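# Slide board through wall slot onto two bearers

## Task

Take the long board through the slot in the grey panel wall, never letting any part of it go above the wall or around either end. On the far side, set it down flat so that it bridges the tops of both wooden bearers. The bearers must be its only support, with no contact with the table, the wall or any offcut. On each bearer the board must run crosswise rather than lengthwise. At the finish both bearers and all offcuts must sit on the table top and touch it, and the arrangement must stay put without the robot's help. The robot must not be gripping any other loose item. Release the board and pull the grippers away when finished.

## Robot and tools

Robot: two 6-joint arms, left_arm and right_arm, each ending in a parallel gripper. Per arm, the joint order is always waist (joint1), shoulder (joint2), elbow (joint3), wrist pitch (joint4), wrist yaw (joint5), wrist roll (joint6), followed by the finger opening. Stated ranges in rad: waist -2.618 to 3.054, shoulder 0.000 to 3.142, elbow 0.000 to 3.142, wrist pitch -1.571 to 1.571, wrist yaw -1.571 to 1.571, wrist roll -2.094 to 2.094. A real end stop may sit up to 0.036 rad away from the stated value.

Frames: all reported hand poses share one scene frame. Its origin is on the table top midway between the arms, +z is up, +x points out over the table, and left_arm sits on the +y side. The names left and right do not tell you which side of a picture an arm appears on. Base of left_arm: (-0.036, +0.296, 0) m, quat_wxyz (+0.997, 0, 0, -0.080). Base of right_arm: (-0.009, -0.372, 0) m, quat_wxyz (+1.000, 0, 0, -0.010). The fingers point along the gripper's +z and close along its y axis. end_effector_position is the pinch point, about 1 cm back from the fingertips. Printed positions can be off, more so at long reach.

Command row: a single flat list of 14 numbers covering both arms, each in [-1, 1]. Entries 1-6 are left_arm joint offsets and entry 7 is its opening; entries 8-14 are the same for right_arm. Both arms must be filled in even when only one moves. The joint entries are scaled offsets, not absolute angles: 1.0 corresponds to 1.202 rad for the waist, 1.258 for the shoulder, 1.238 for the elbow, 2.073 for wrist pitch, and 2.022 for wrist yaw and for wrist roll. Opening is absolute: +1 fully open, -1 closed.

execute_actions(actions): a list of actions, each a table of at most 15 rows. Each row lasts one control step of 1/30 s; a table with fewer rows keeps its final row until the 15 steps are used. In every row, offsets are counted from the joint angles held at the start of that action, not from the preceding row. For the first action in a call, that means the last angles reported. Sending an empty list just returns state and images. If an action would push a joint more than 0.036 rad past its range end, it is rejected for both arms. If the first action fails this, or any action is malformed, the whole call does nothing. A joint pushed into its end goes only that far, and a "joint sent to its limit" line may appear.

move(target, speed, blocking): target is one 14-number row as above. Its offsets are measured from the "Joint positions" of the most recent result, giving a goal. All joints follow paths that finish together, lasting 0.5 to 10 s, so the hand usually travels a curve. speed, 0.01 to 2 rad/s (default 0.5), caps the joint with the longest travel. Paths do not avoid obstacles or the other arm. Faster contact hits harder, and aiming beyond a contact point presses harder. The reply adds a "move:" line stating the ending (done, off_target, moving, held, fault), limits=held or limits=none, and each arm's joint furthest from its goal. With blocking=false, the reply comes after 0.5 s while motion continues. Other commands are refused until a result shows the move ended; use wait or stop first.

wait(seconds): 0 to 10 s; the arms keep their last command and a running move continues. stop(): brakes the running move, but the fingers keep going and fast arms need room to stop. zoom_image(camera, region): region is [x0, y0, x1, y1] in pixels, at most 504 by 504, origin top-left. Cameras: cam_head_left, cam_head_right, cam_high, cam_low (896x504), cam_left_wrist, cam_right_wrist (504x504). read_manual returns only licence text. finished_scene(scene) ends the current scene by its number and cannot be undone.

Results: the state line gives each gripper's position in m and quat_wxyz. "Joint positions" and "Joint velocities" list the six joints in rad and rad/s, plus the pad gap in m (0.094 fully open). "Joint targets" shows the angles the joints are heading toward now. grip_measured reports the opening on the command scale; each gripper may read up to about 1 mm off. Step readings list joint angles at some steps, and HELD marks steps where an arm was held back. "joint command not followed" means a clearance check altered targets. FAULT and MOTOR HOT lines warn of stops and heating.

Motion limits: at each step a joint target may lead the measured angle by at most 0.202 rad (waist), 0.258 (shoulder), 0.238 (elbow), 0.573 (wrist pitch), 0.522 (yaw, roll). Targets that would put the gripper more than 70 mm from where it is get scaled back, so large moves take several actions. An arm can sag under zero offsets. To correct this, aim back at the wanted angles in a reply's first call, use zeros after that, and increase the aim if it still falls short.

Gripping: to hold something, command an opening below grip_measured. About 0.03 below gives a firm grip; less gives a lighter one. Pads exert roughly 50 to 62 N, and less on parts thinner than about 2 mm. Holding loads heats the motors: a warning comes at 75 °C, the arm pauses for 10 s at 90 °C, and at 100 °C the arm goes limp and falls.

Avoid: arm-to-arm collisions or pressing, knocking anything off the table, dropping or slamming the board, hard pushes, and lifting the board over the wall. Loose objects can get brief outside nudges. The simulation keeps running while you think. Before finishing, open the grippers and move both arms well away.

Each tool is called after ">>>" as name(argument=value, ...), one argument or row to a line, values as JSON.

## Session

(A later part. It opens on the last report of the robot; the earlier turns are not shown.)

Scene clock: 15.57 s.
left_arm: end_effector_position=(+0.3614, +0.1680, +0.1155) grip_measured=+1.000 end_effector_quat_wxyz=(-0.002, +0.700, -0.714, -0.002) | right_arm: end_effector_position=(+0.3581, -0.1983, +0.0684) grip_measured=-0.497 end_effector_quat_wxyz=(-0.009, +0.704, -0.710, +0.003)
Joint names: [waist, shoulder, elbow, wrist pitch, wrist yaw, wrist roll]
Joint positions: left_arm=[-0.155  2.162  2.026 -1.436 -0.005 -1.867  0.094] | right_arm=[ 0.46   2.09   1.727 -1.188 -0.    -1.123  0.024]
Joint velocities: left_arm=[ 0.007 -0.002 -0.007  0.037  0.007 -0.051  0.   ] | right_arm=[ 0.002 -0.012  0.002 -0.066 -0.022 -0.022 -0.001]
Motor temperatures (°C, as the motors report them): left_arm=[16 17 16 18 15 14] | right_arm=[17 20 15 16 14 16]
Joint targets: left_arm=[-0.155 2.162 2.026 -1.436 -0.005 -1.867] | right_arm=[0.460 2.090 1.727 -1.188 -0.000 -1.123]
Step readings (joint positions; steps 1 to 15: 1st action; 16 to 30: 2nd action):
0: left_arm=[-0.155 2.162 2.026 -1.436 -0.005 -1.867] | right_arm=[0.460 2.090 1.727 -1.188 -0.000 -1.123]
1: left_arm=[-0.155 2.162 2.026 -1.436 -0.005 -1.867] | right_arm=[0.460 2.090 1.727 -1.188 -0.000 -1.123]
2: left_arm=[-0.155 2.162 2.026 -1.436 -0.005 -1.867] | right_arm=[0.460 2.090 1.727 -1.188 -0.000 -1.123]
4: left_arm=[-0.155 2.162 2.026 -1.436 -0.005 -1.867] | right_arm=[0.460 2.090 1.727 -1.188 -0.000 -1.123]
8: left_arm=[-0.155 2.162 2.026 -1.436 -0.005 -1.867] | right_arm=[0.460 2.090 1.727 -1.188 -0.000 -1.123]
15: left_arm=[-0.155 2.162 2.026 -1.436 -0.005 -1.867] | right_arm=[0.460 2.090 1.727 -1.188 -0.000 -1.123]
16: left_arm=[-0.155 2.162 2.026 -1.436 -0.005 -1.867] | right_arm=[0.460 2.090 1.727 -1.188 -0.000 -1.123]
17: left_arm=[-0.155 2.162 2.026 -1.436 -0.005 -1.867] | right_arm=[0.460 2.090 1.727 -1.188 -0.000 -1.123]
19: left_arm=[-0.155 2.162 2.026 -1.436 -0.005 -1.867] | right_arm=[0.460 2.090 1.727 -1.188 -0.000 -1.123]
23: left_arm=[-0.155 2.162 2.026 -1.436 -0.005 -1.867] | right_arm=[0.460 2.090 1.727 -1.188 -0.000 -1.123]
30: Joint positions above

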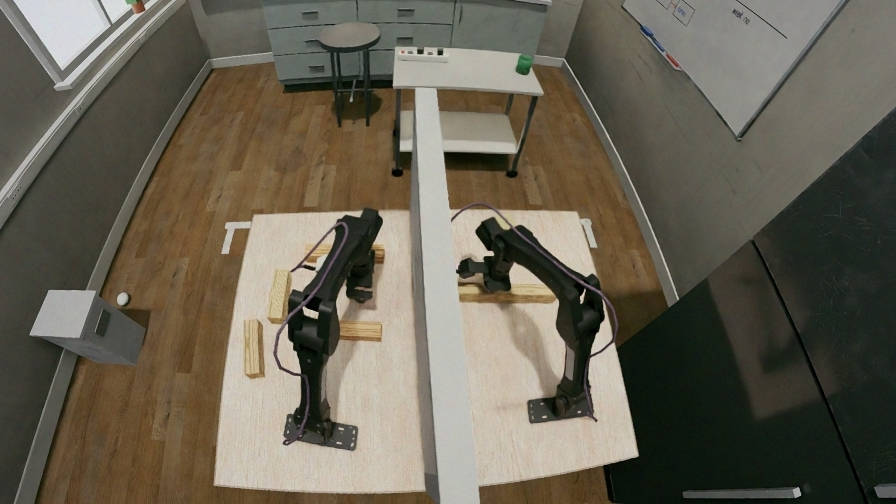

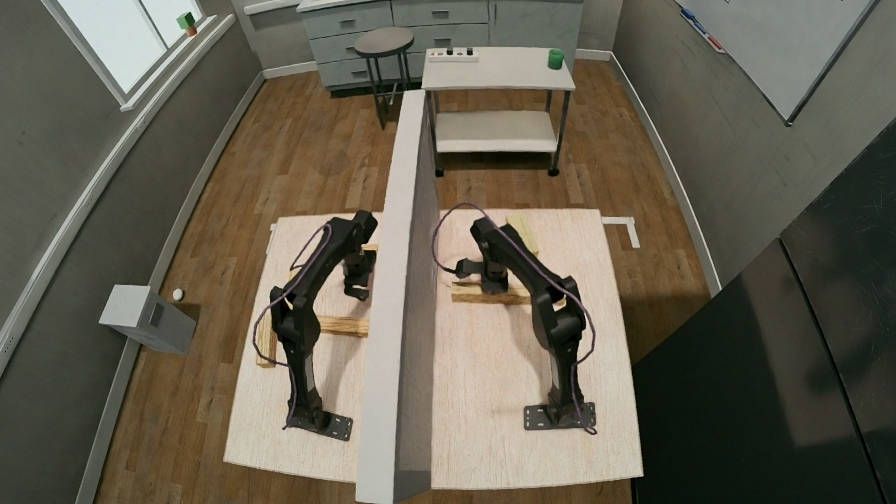

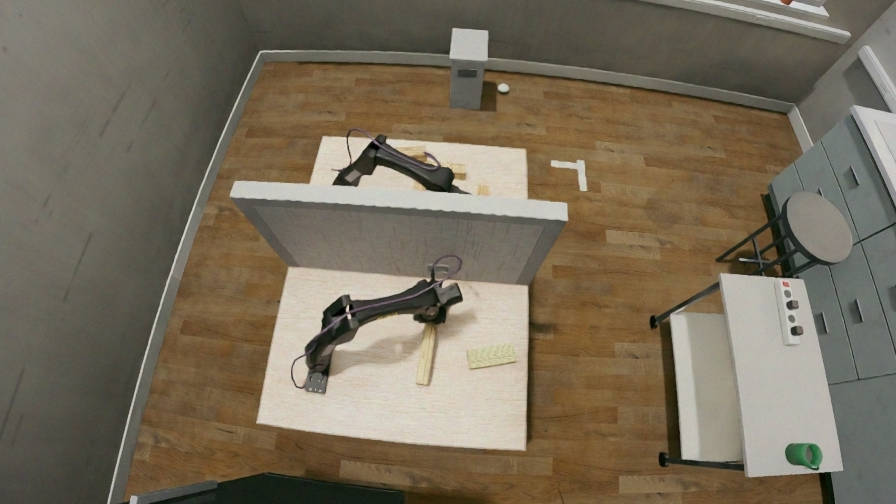

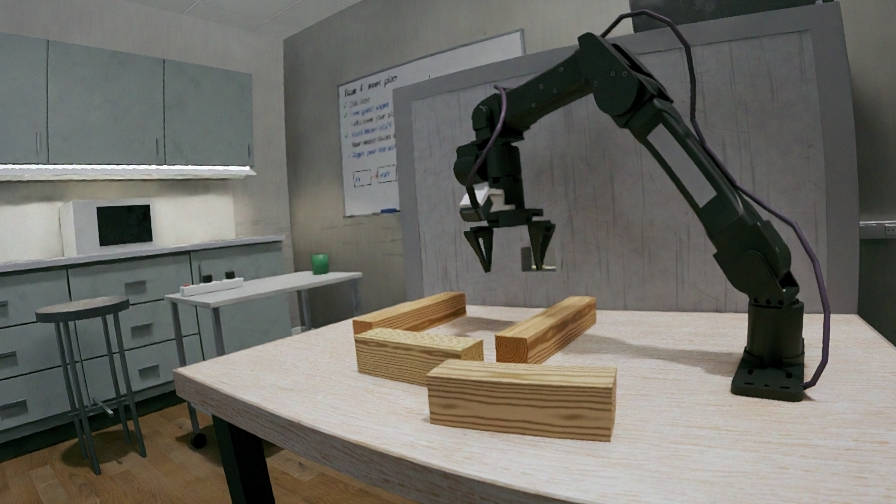

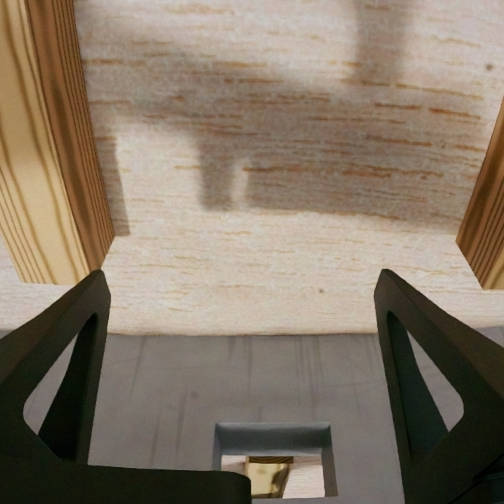

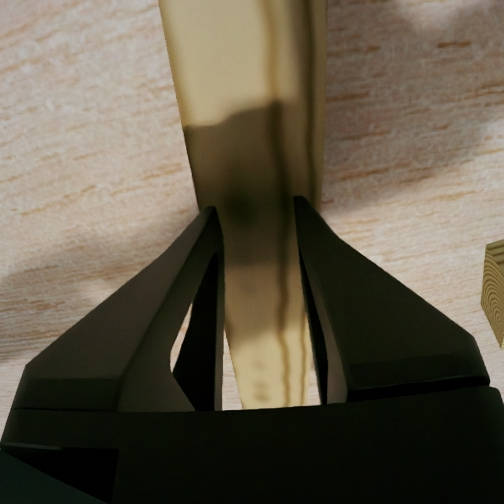

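>>> move(
  target=[0,0,0,0,0,0,1,0,0.006,-0.0391,0.027,0,0,-0.5],
  speed=0.05,
)

Scene clock: 17.30 s.
left_arm: end_effector_position=(+0.3614, +0.1680, +0.1155) grip_measured=+1.000 end_effector_quat_wxyz=(-0.002, +0.700, -0.714, -0.002) | right_arm: end_effector_position=(+0.3626, -0.1962, +0.0665) grip_measured=-0.497 end_effector_quat_wxyz=(-0.019, +0.704, -0.710, +0.007)
Joint names: [waist, shoulder, elbow, wrist pitch, wrist yaw, wrist roll]
Joint positions: left_arm=[-0.155  2.162  2.026 -1.436 -0.005 -1.867  0.094] | right_arm=[ 0.46   2.09   1.718 -1.159 -0.    -1.123  0.024]
Joint velocities: left_arm=[ 0.007 -0.012 -0.007 -0.022 -0.007 -0.051  0.   ] | right_arm=[-0.017 -0.002 -0.017 -0.022 -0.007 -0.022 -0.001]
Motor temperatures (°C, as the motors report them): left_arm=[16 17 16 17 15 14] | right_arm=[17 20 15 16 14 16]
Joint targets: left_arm=[-0.155 2.162 2.026 -1.436 -0.005 -1.867] | right_arm=[0.460 2.098 1.678 -1.132 -0.000 -1.123]
move: off_target (right_arm); limits=none; left_arm: farthest joint: the waist, 0.000 radians from its target (0.000 radians at the start); right_arm: farthest joint: the elbow, 0.040 radians from its target (0.048 radians at the start)

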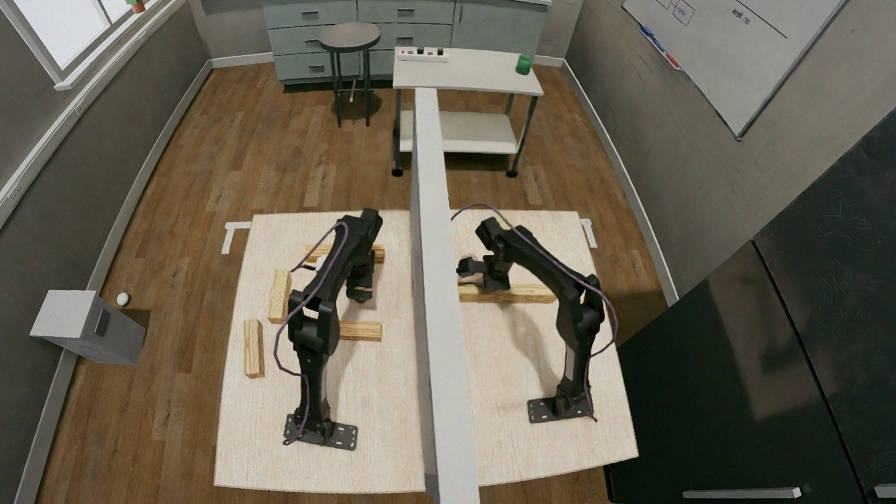

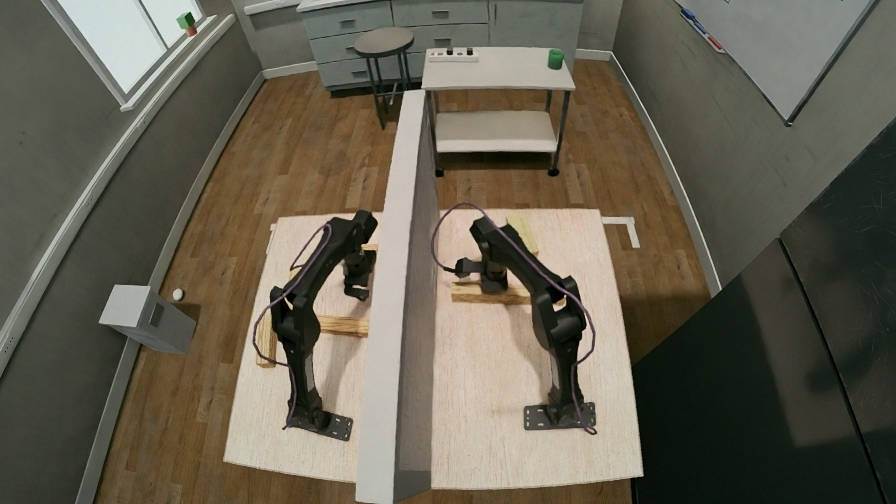

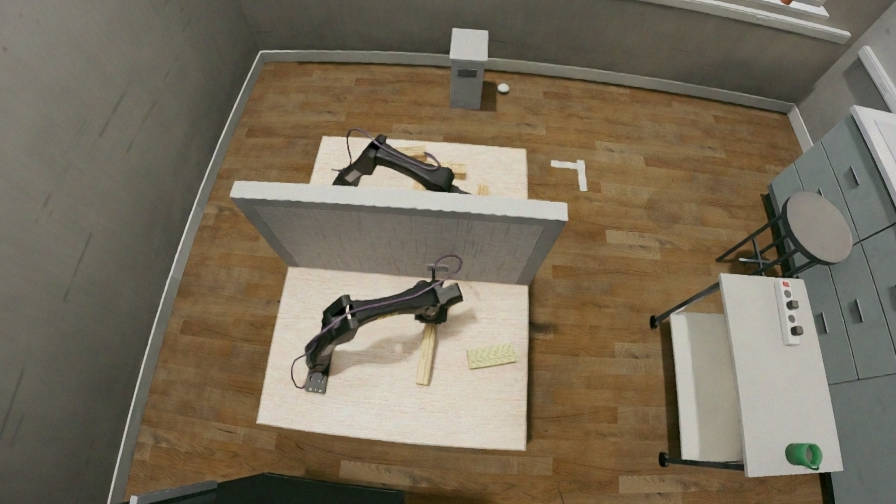

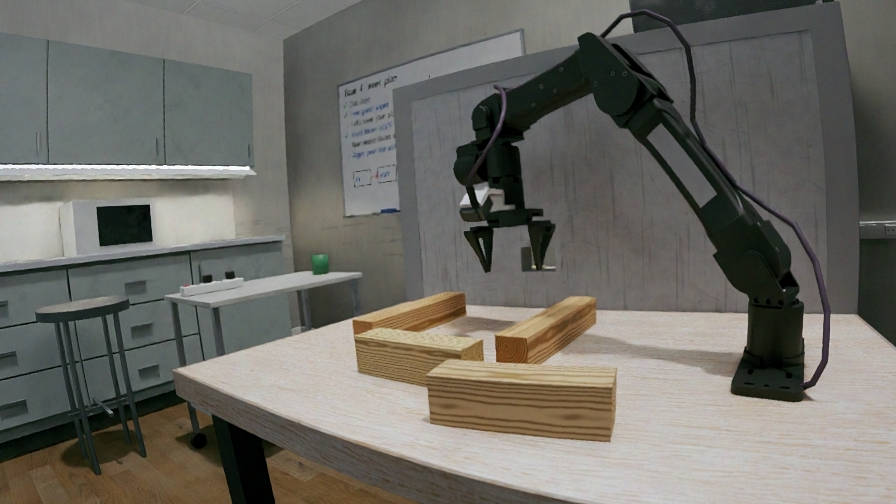

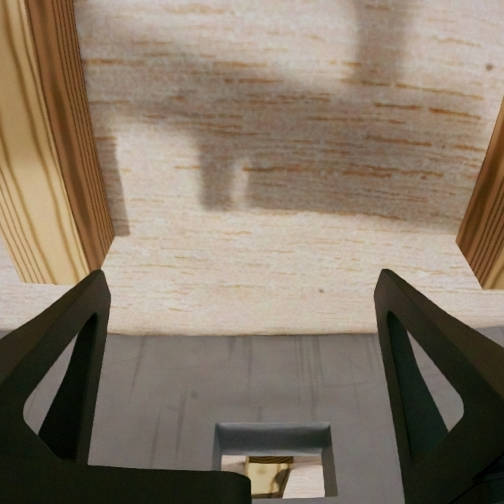

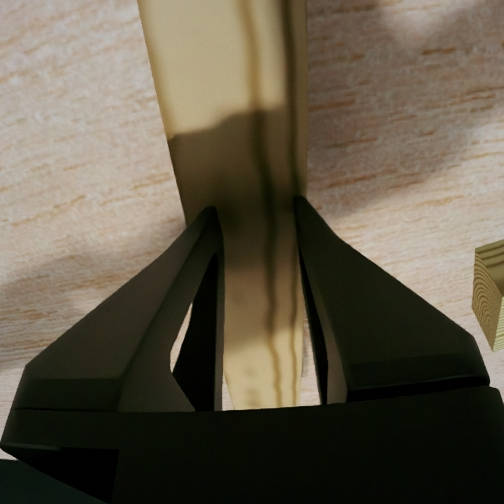

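>>> execute_actions(
  actions=[
    [[0,0,0,0,0,0,1,0,0,0.02,-0.01,0,0,1]],
  ],
)

>>> move(
  target=[0,0,0,0,0,0,1,-0.053,-0.0203,-0.0647,0.0074,0,-0.0349,1],
  speed=0.15,
)

Scene clock: 20.80 s.
left_arm: end_effector_position=(+0.3614, +0.1680, +0.1155) grip_measured=+1.000 end_effector_quat_wxyz=(-0.002, +0.700, -0.714, -0.002) | right_arm: end_effector_position=(+0.3621, -0.1970, +0.0680) grip_measured=+1.000 end_effector_quat_wxyz=(-0.017, +0.704, -0.710, +0.007)
Joint names: [waist, shoulder, elbow, wrist pitch, wrist yaw, wrist roll]
Joint positions: left_arm=[-0.155  2.162  2.026 -1.436 -0.005 -1.867  0.094] | right_arm=[ 0.46   2.09   1.725 -1.169  0.003 -1.123  0.094]
Joint velocities: left_arm=[ 0.007  0.007  0.002 -0.051  0.007  0.037  0.   ] | right_arm=[-0.017  0.012  0.017  0.022 -0.081  0.037  0.   ]
Motor temperatures (°C, as the motors report them): left_arm=[16 18 16 17 15 14] | right_arm=[17 21 15 16 14 16]
Joint targets: left_arm=[-0.155 2.162 2.026 -1.436 -0.005 -1.867] | right_arm=[0.460 2.090 1.743 -1.180 -0.000 -1.123]
Step readings (joint positions):
0: left_arm=[-0.155 2.162 2.026 -1.436 -0.005 -1.867] | right_arm=[0.460 2.090 1.718 -1.159 -0.000 -1.123]
1: left_arm=[-0.155 2.162 2.026 -1.436 -0.005 -1.867] | right_arm=[0.460 2.090 1.721 -1.158 0.001 -1.123]
2: left_arm=[-0.155 2.162 2.026 -1.436 -0.005 -1.867] | right_arm=[0.460 2.090 1.725 -1.157 0.003 -1.123]
4: left_arm=[-0.155 2.162 2.026 -1.436 -0.005 -1.867] | right_arm=[0.460 2.090 1.725 -1.161 0.003 -1.123]
8: left_arm=[-0.155 2.162 2.026 -1.436 -0.005 -1.867] | right_arm=[0.460 2.090 1.725 -1.166 0.003 -1.123]
15: Joint positions above

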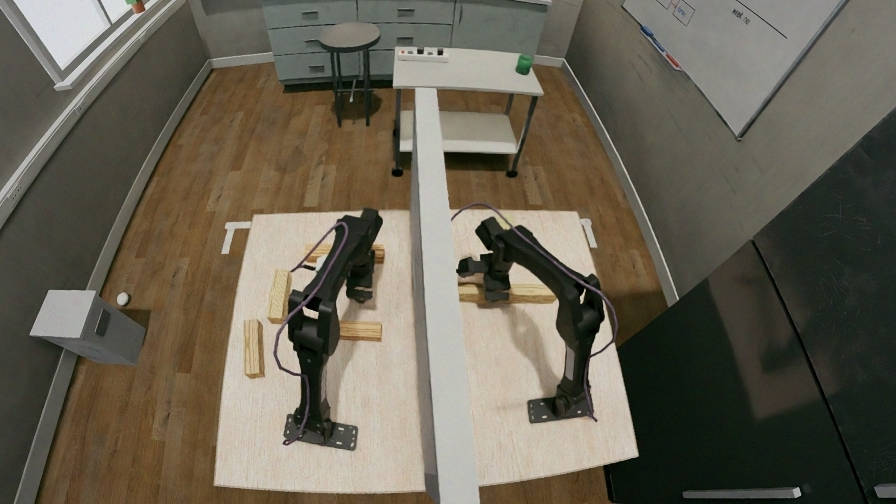

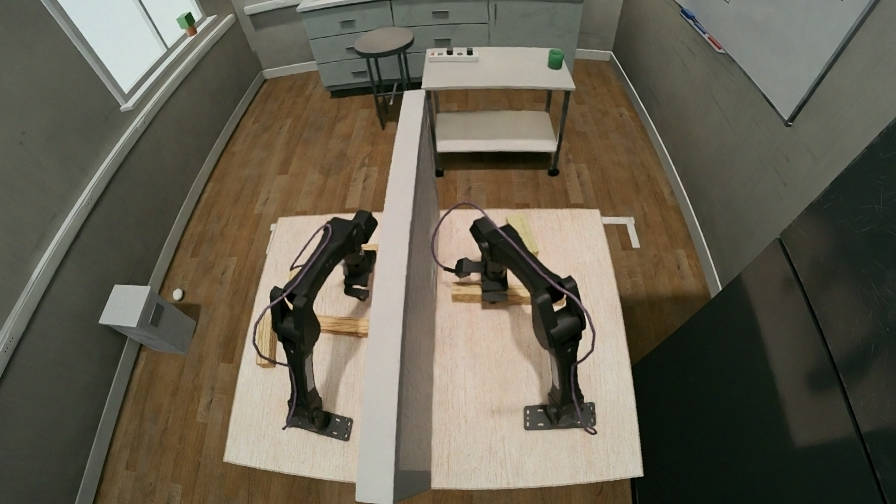

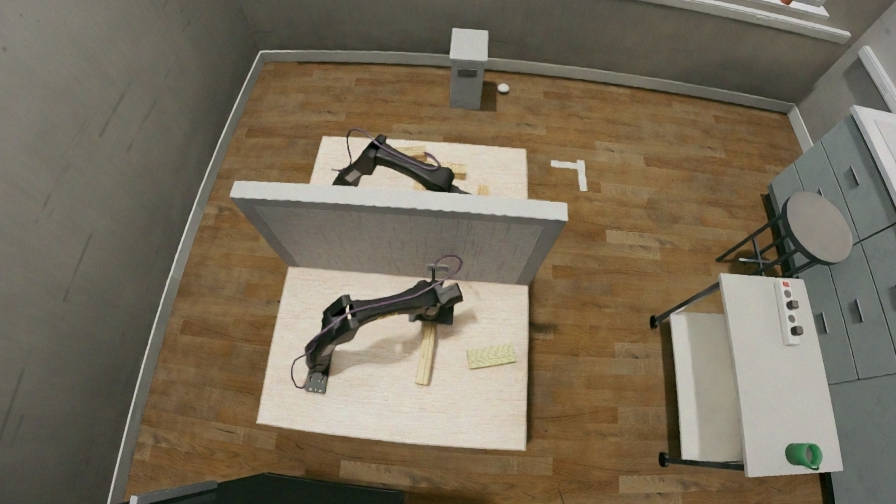

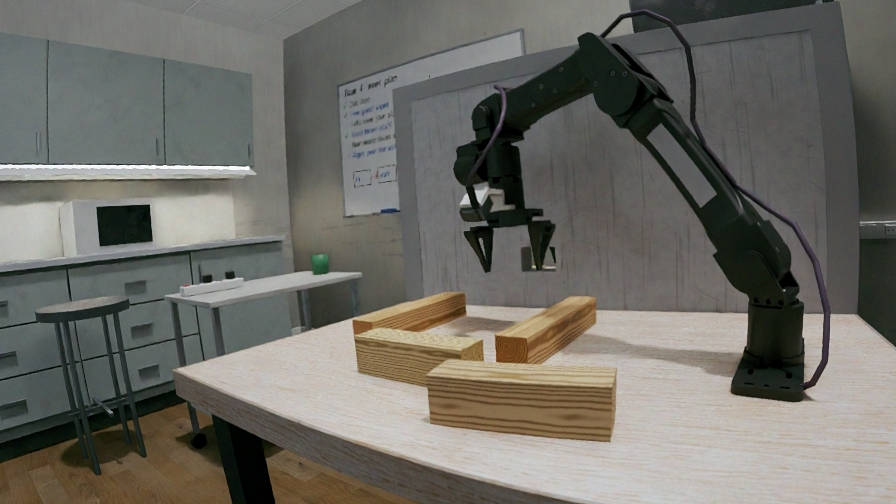

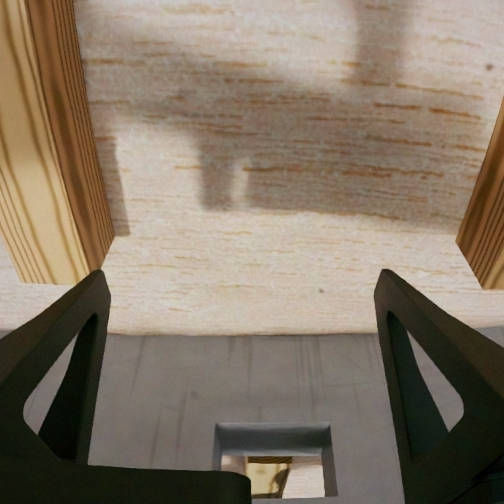

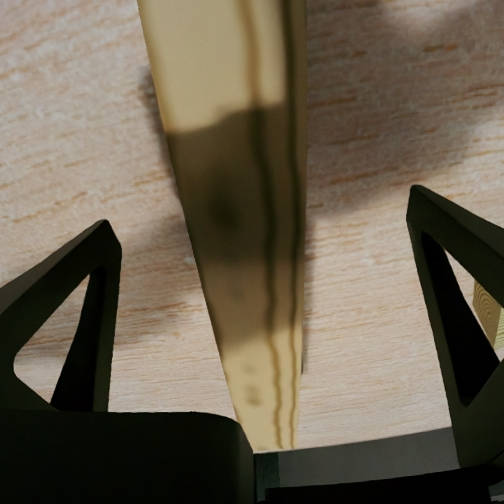

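Scene clock: 21.87 s.
left_arm: end_effector_position=(+0.3614, +0.1680, +0.1155) grip_measured=+1.000 end_effector_quat_wxyz=(-0.002, +0.700, -0.714, -0.002) | right_arm: end_effector_position=(+0.3567, -0.2249, +0.0525) grip_measured=+1.000 end_effector_quat_wxyz=(+0.010, +0.707, -0.708, -0.002)
Joint names: [waist, shoulder, elbow, wrist pitch, wrist yaw, wrist roll]
Joint positions: left_arm=[-0.155  2.162  2.026 -1.436 -0.005 -1.867  0.094] | right_arm=[ 0.403  2.09   1.663 -1.162  0.004 -1.187  0.094]
Joint velocities: left_arm=[ 0.007 -0.002  0.007  0.037 -0.007  0.007  0.   ] | right_arm=[-0.017 -0.002 -0.012 -0.022  0.037  0.066  0.   ]
Motor temperatures (°C, as the motors report them): left_arm=[16 18 16 17 15 14] | right_arm=[17 21 15 16 14 16]
Joint targets: left_arm=[-0.155 2.162 2.026 -1.436 -0.005 -1.867] | right_arm=[0.397 2.065 1.645 -1.153 0.003 -1.194]
move: off_target (right_arm); limits=none; left_arm: farthest joint: the waist, 0.000 radians from its target (0.000 radians at the start); right_arm: farthest joint: the shoulder, 0.026 radians from its target (0.026 radians at the start)

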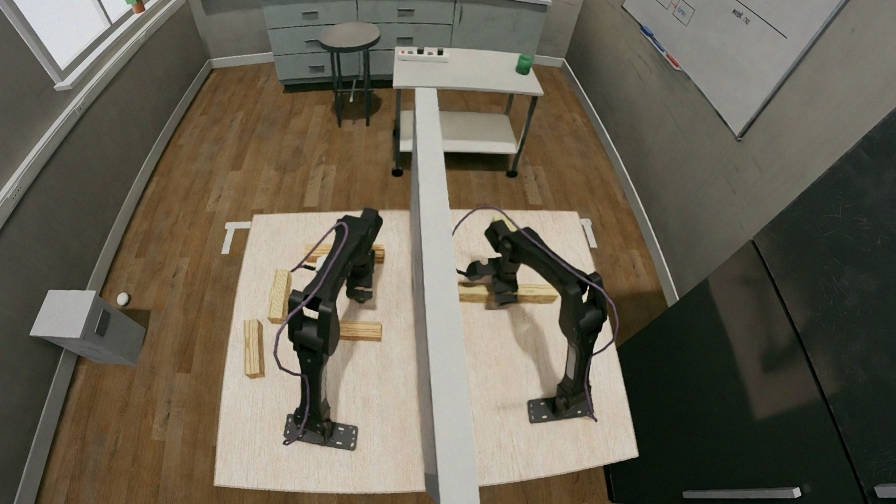

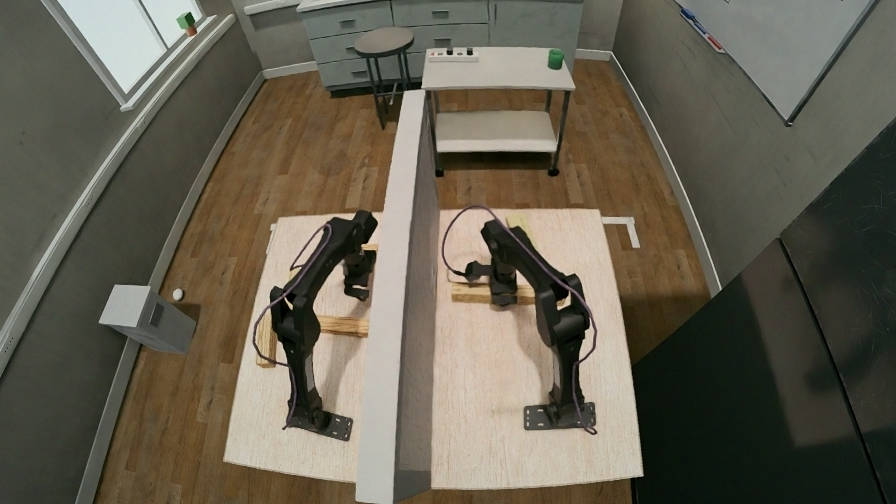

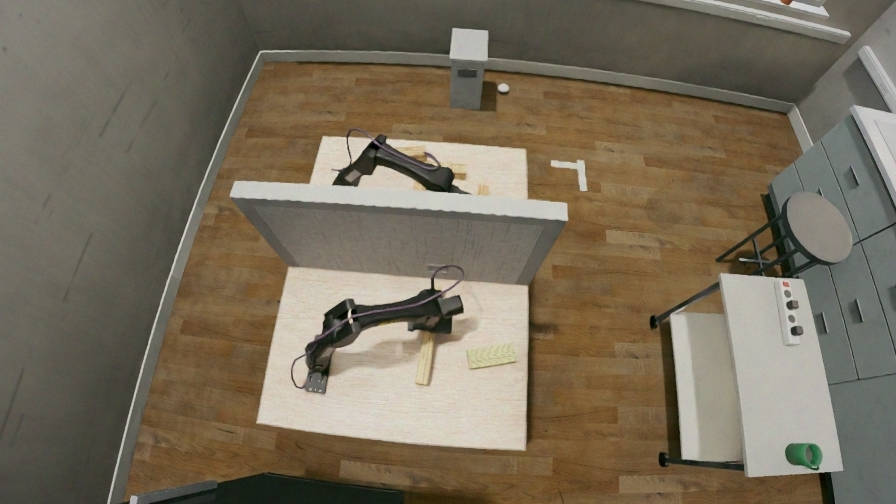

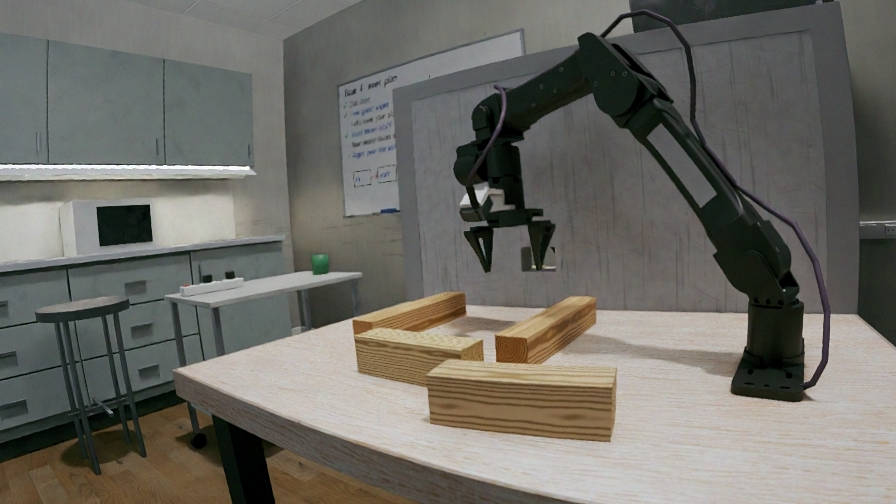

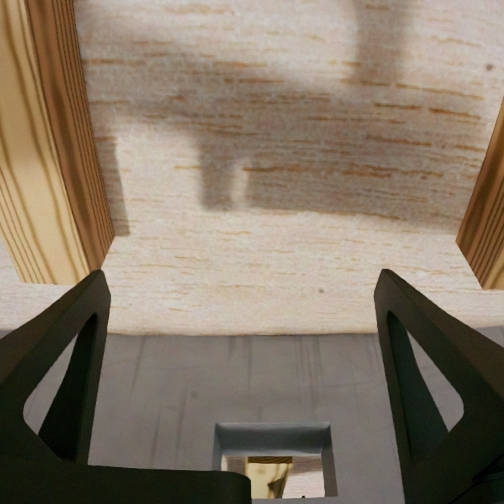

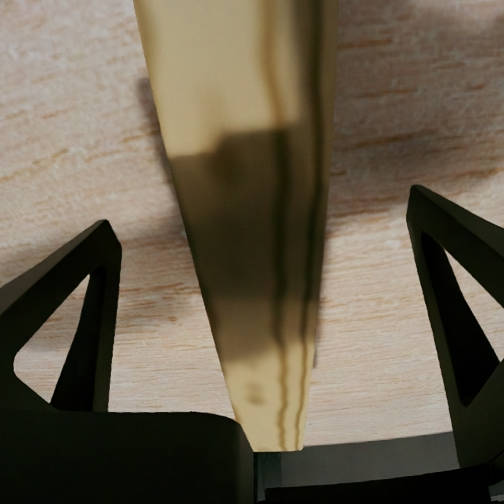

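>>> move(
  target=[0,0,0,0,0,0,1,0,-0.04,0,0,0,0,1],
  speed=0.1,
)

Scene clock: 23.10 s.
left_arm: end_effector_position=(+0.3614, +0.1680, +0.1155) grip_measured=+1.000 end_effector_quat_wxyz=(-0.002, +0.700, -0.714, -0.002) | right_arm: end_effector_position=(+0.3583, -0.2242, +0.0636) grip_measured=+1.000 end_effector_quat_wxyz=(-0.004, +0.707, -0.708, +0.004)
Joint names: [waist, shoulder, elbow, wrist pitch, wrist yaw, wrist roll]
Joint positions: left_arm=[-0.155  2.162  2.026 -1.436 -0.005 -1.867  0.094] | right_arm=[ 0.403  2.06   1.663 -1.162  0.004 -1.188  0.094]
Joint velocities: left_arm=[ 0.007 -0.017  0.012 -0.051 -0.037  0.022  0.   ] | right_arm=[-0.012  0.012  0.012  0.022 -0.051 -0.007  0.   ]
Motor temperatures (°C, as the motors report them): left_arm=[16 18 16 17 15 14] | right_arm=[17 21 15 16 14 16]
Joint targets: left_arm=[-0.155 2.162 2.026 -1.436 -0.005 -1.867] | right_arm=[0.403 2.040 1.663 -1.163 0.004 -1.187]
move: off_target (right_arm); limits=none; left_arm: farthest joint: the waist, 0.000 radians from its target (0.000 radians at the start); right_arm: farthest joint: the shoulder, 0.021 radians from its target (0.050 radians at the start)

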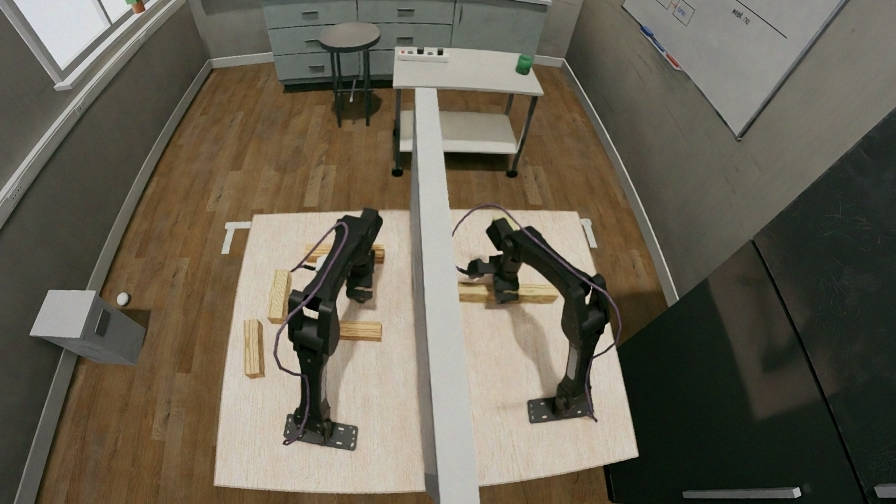

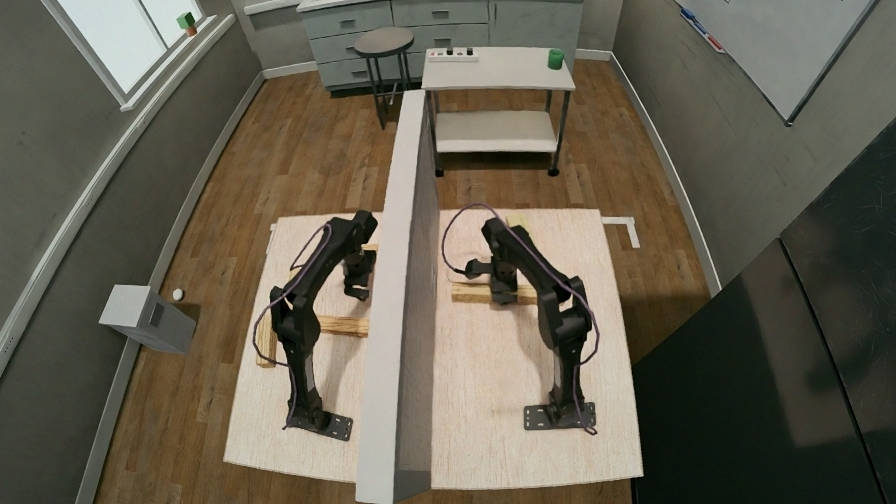

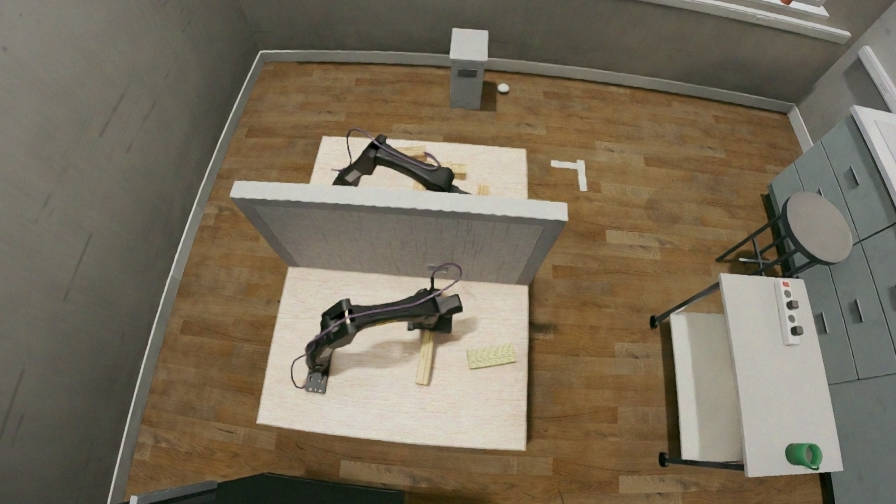

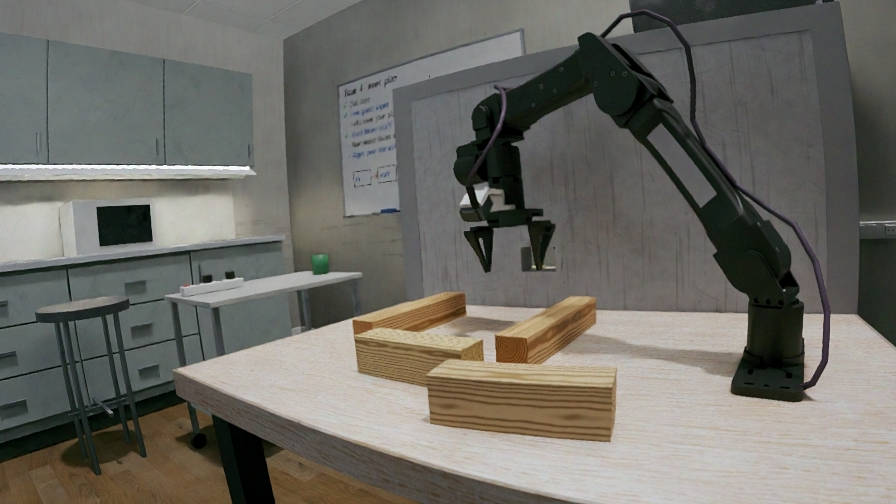

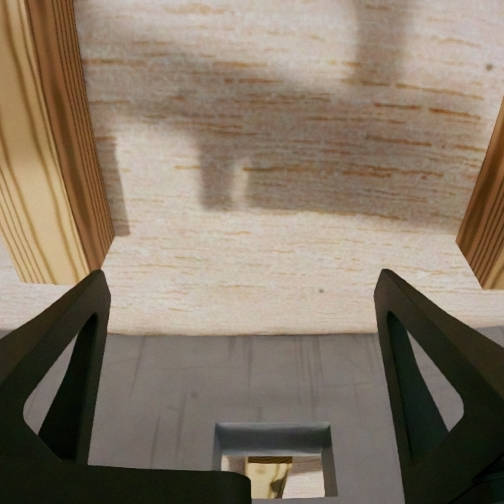

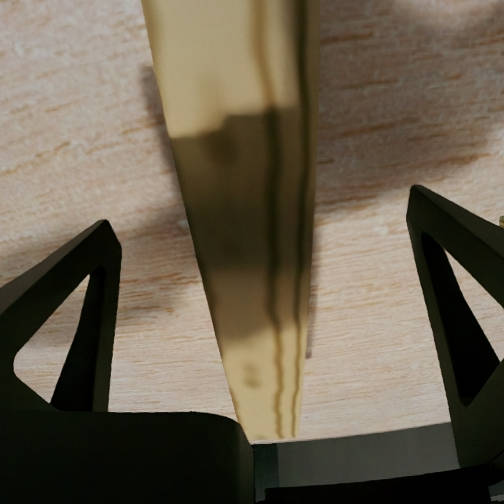

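>>> move(
  target=[0,0,0,0,0,0,1,0.0609,-0.1695,-0.2566,0.05,0,0.0358,1],
  speed=0.12,
)

Scene clock: 26.33 s.
left_arm: end_effector_position=(+0.3614, +0.1680, +0.1155) grip_measured=+1.000 end_effector_quat_wxyz=(-0.002, +0.700, -0.714, -0.002) | right_arm: end_effector_position=(+0.3066, -0.2244, +0.0579) grip_measured=+1.000 end_effector_quat_wxyz=(-0.010, +0.706, -0.708, +0.015)
Joint names: [waist, shoulder, elbow, wrist pitch, wrist yaw, wrist roll]
Joint positions: left_arm=[-0.155  2.162  2.026 -1.436 -0.005 -1.867  0.094] | right_arm=[ 0.466  1.868  1.368 -1.041  0.021 -1.122  0.094]
Joint velocities: left_arm=[ 0.012 -0.007 -0.012  0.022 -0.037 -0.037  0.   ] | right_arm=[-0.012  0.007  0.002 -0.007  0.022 -0.022  0.   ]
Motor temperatures (°C, as the motors report them): left_arm=[16 19 16 17 15 14] | right_arm=[17 22 15 16 14 16]
Joint targets: left_arm=[-0.155 2.162 2.026 -1.436 -0.005 -1.867] | right_arm=[0.476 1.847 1.345 -1.059 0.004 -1.115]
move: off_target (right_arm); limits=none; left_arm: farthest joint: the waist, 0.000 radians from its target (0.000 radians at the start); right_arm: farthest joint: the elbow, 0.023 radians from its target (0.317 radians at the start)

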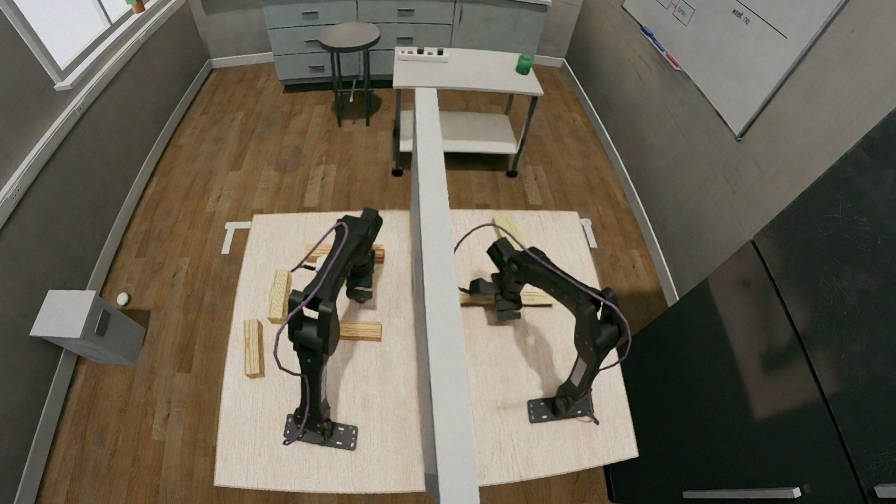

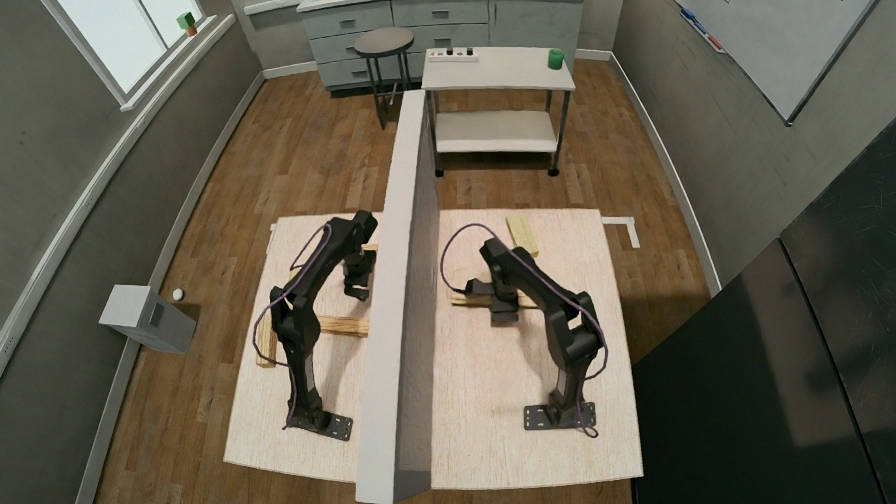

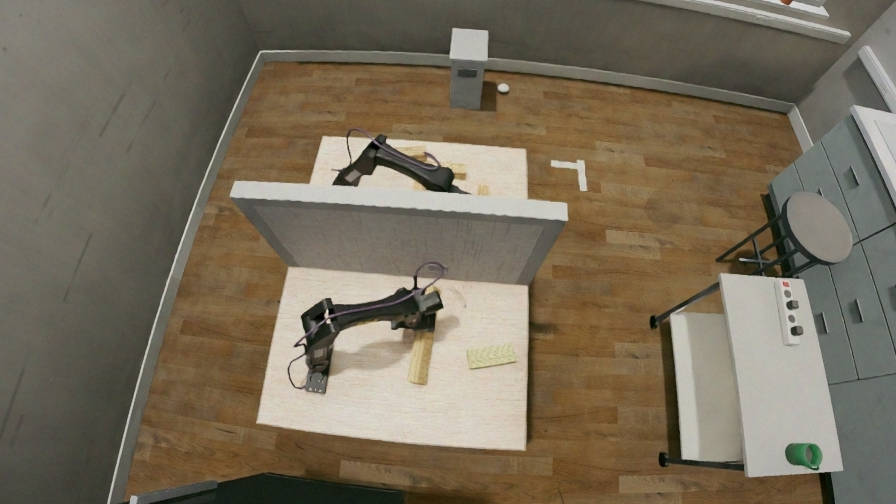

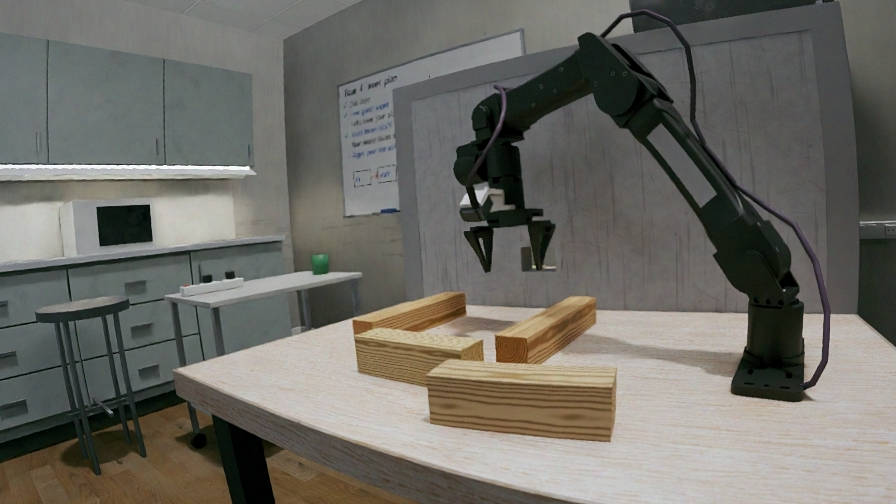

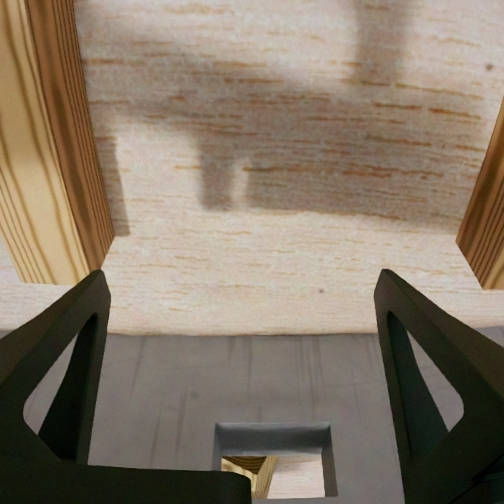

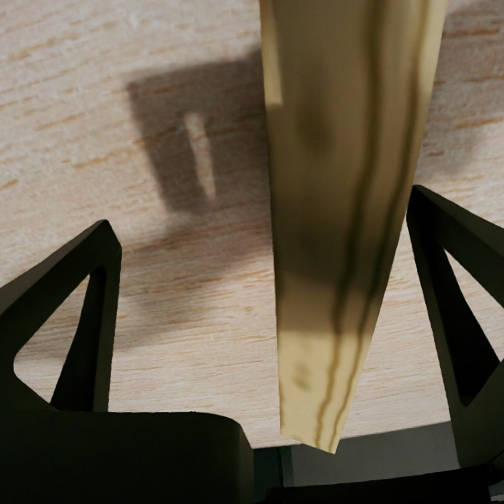

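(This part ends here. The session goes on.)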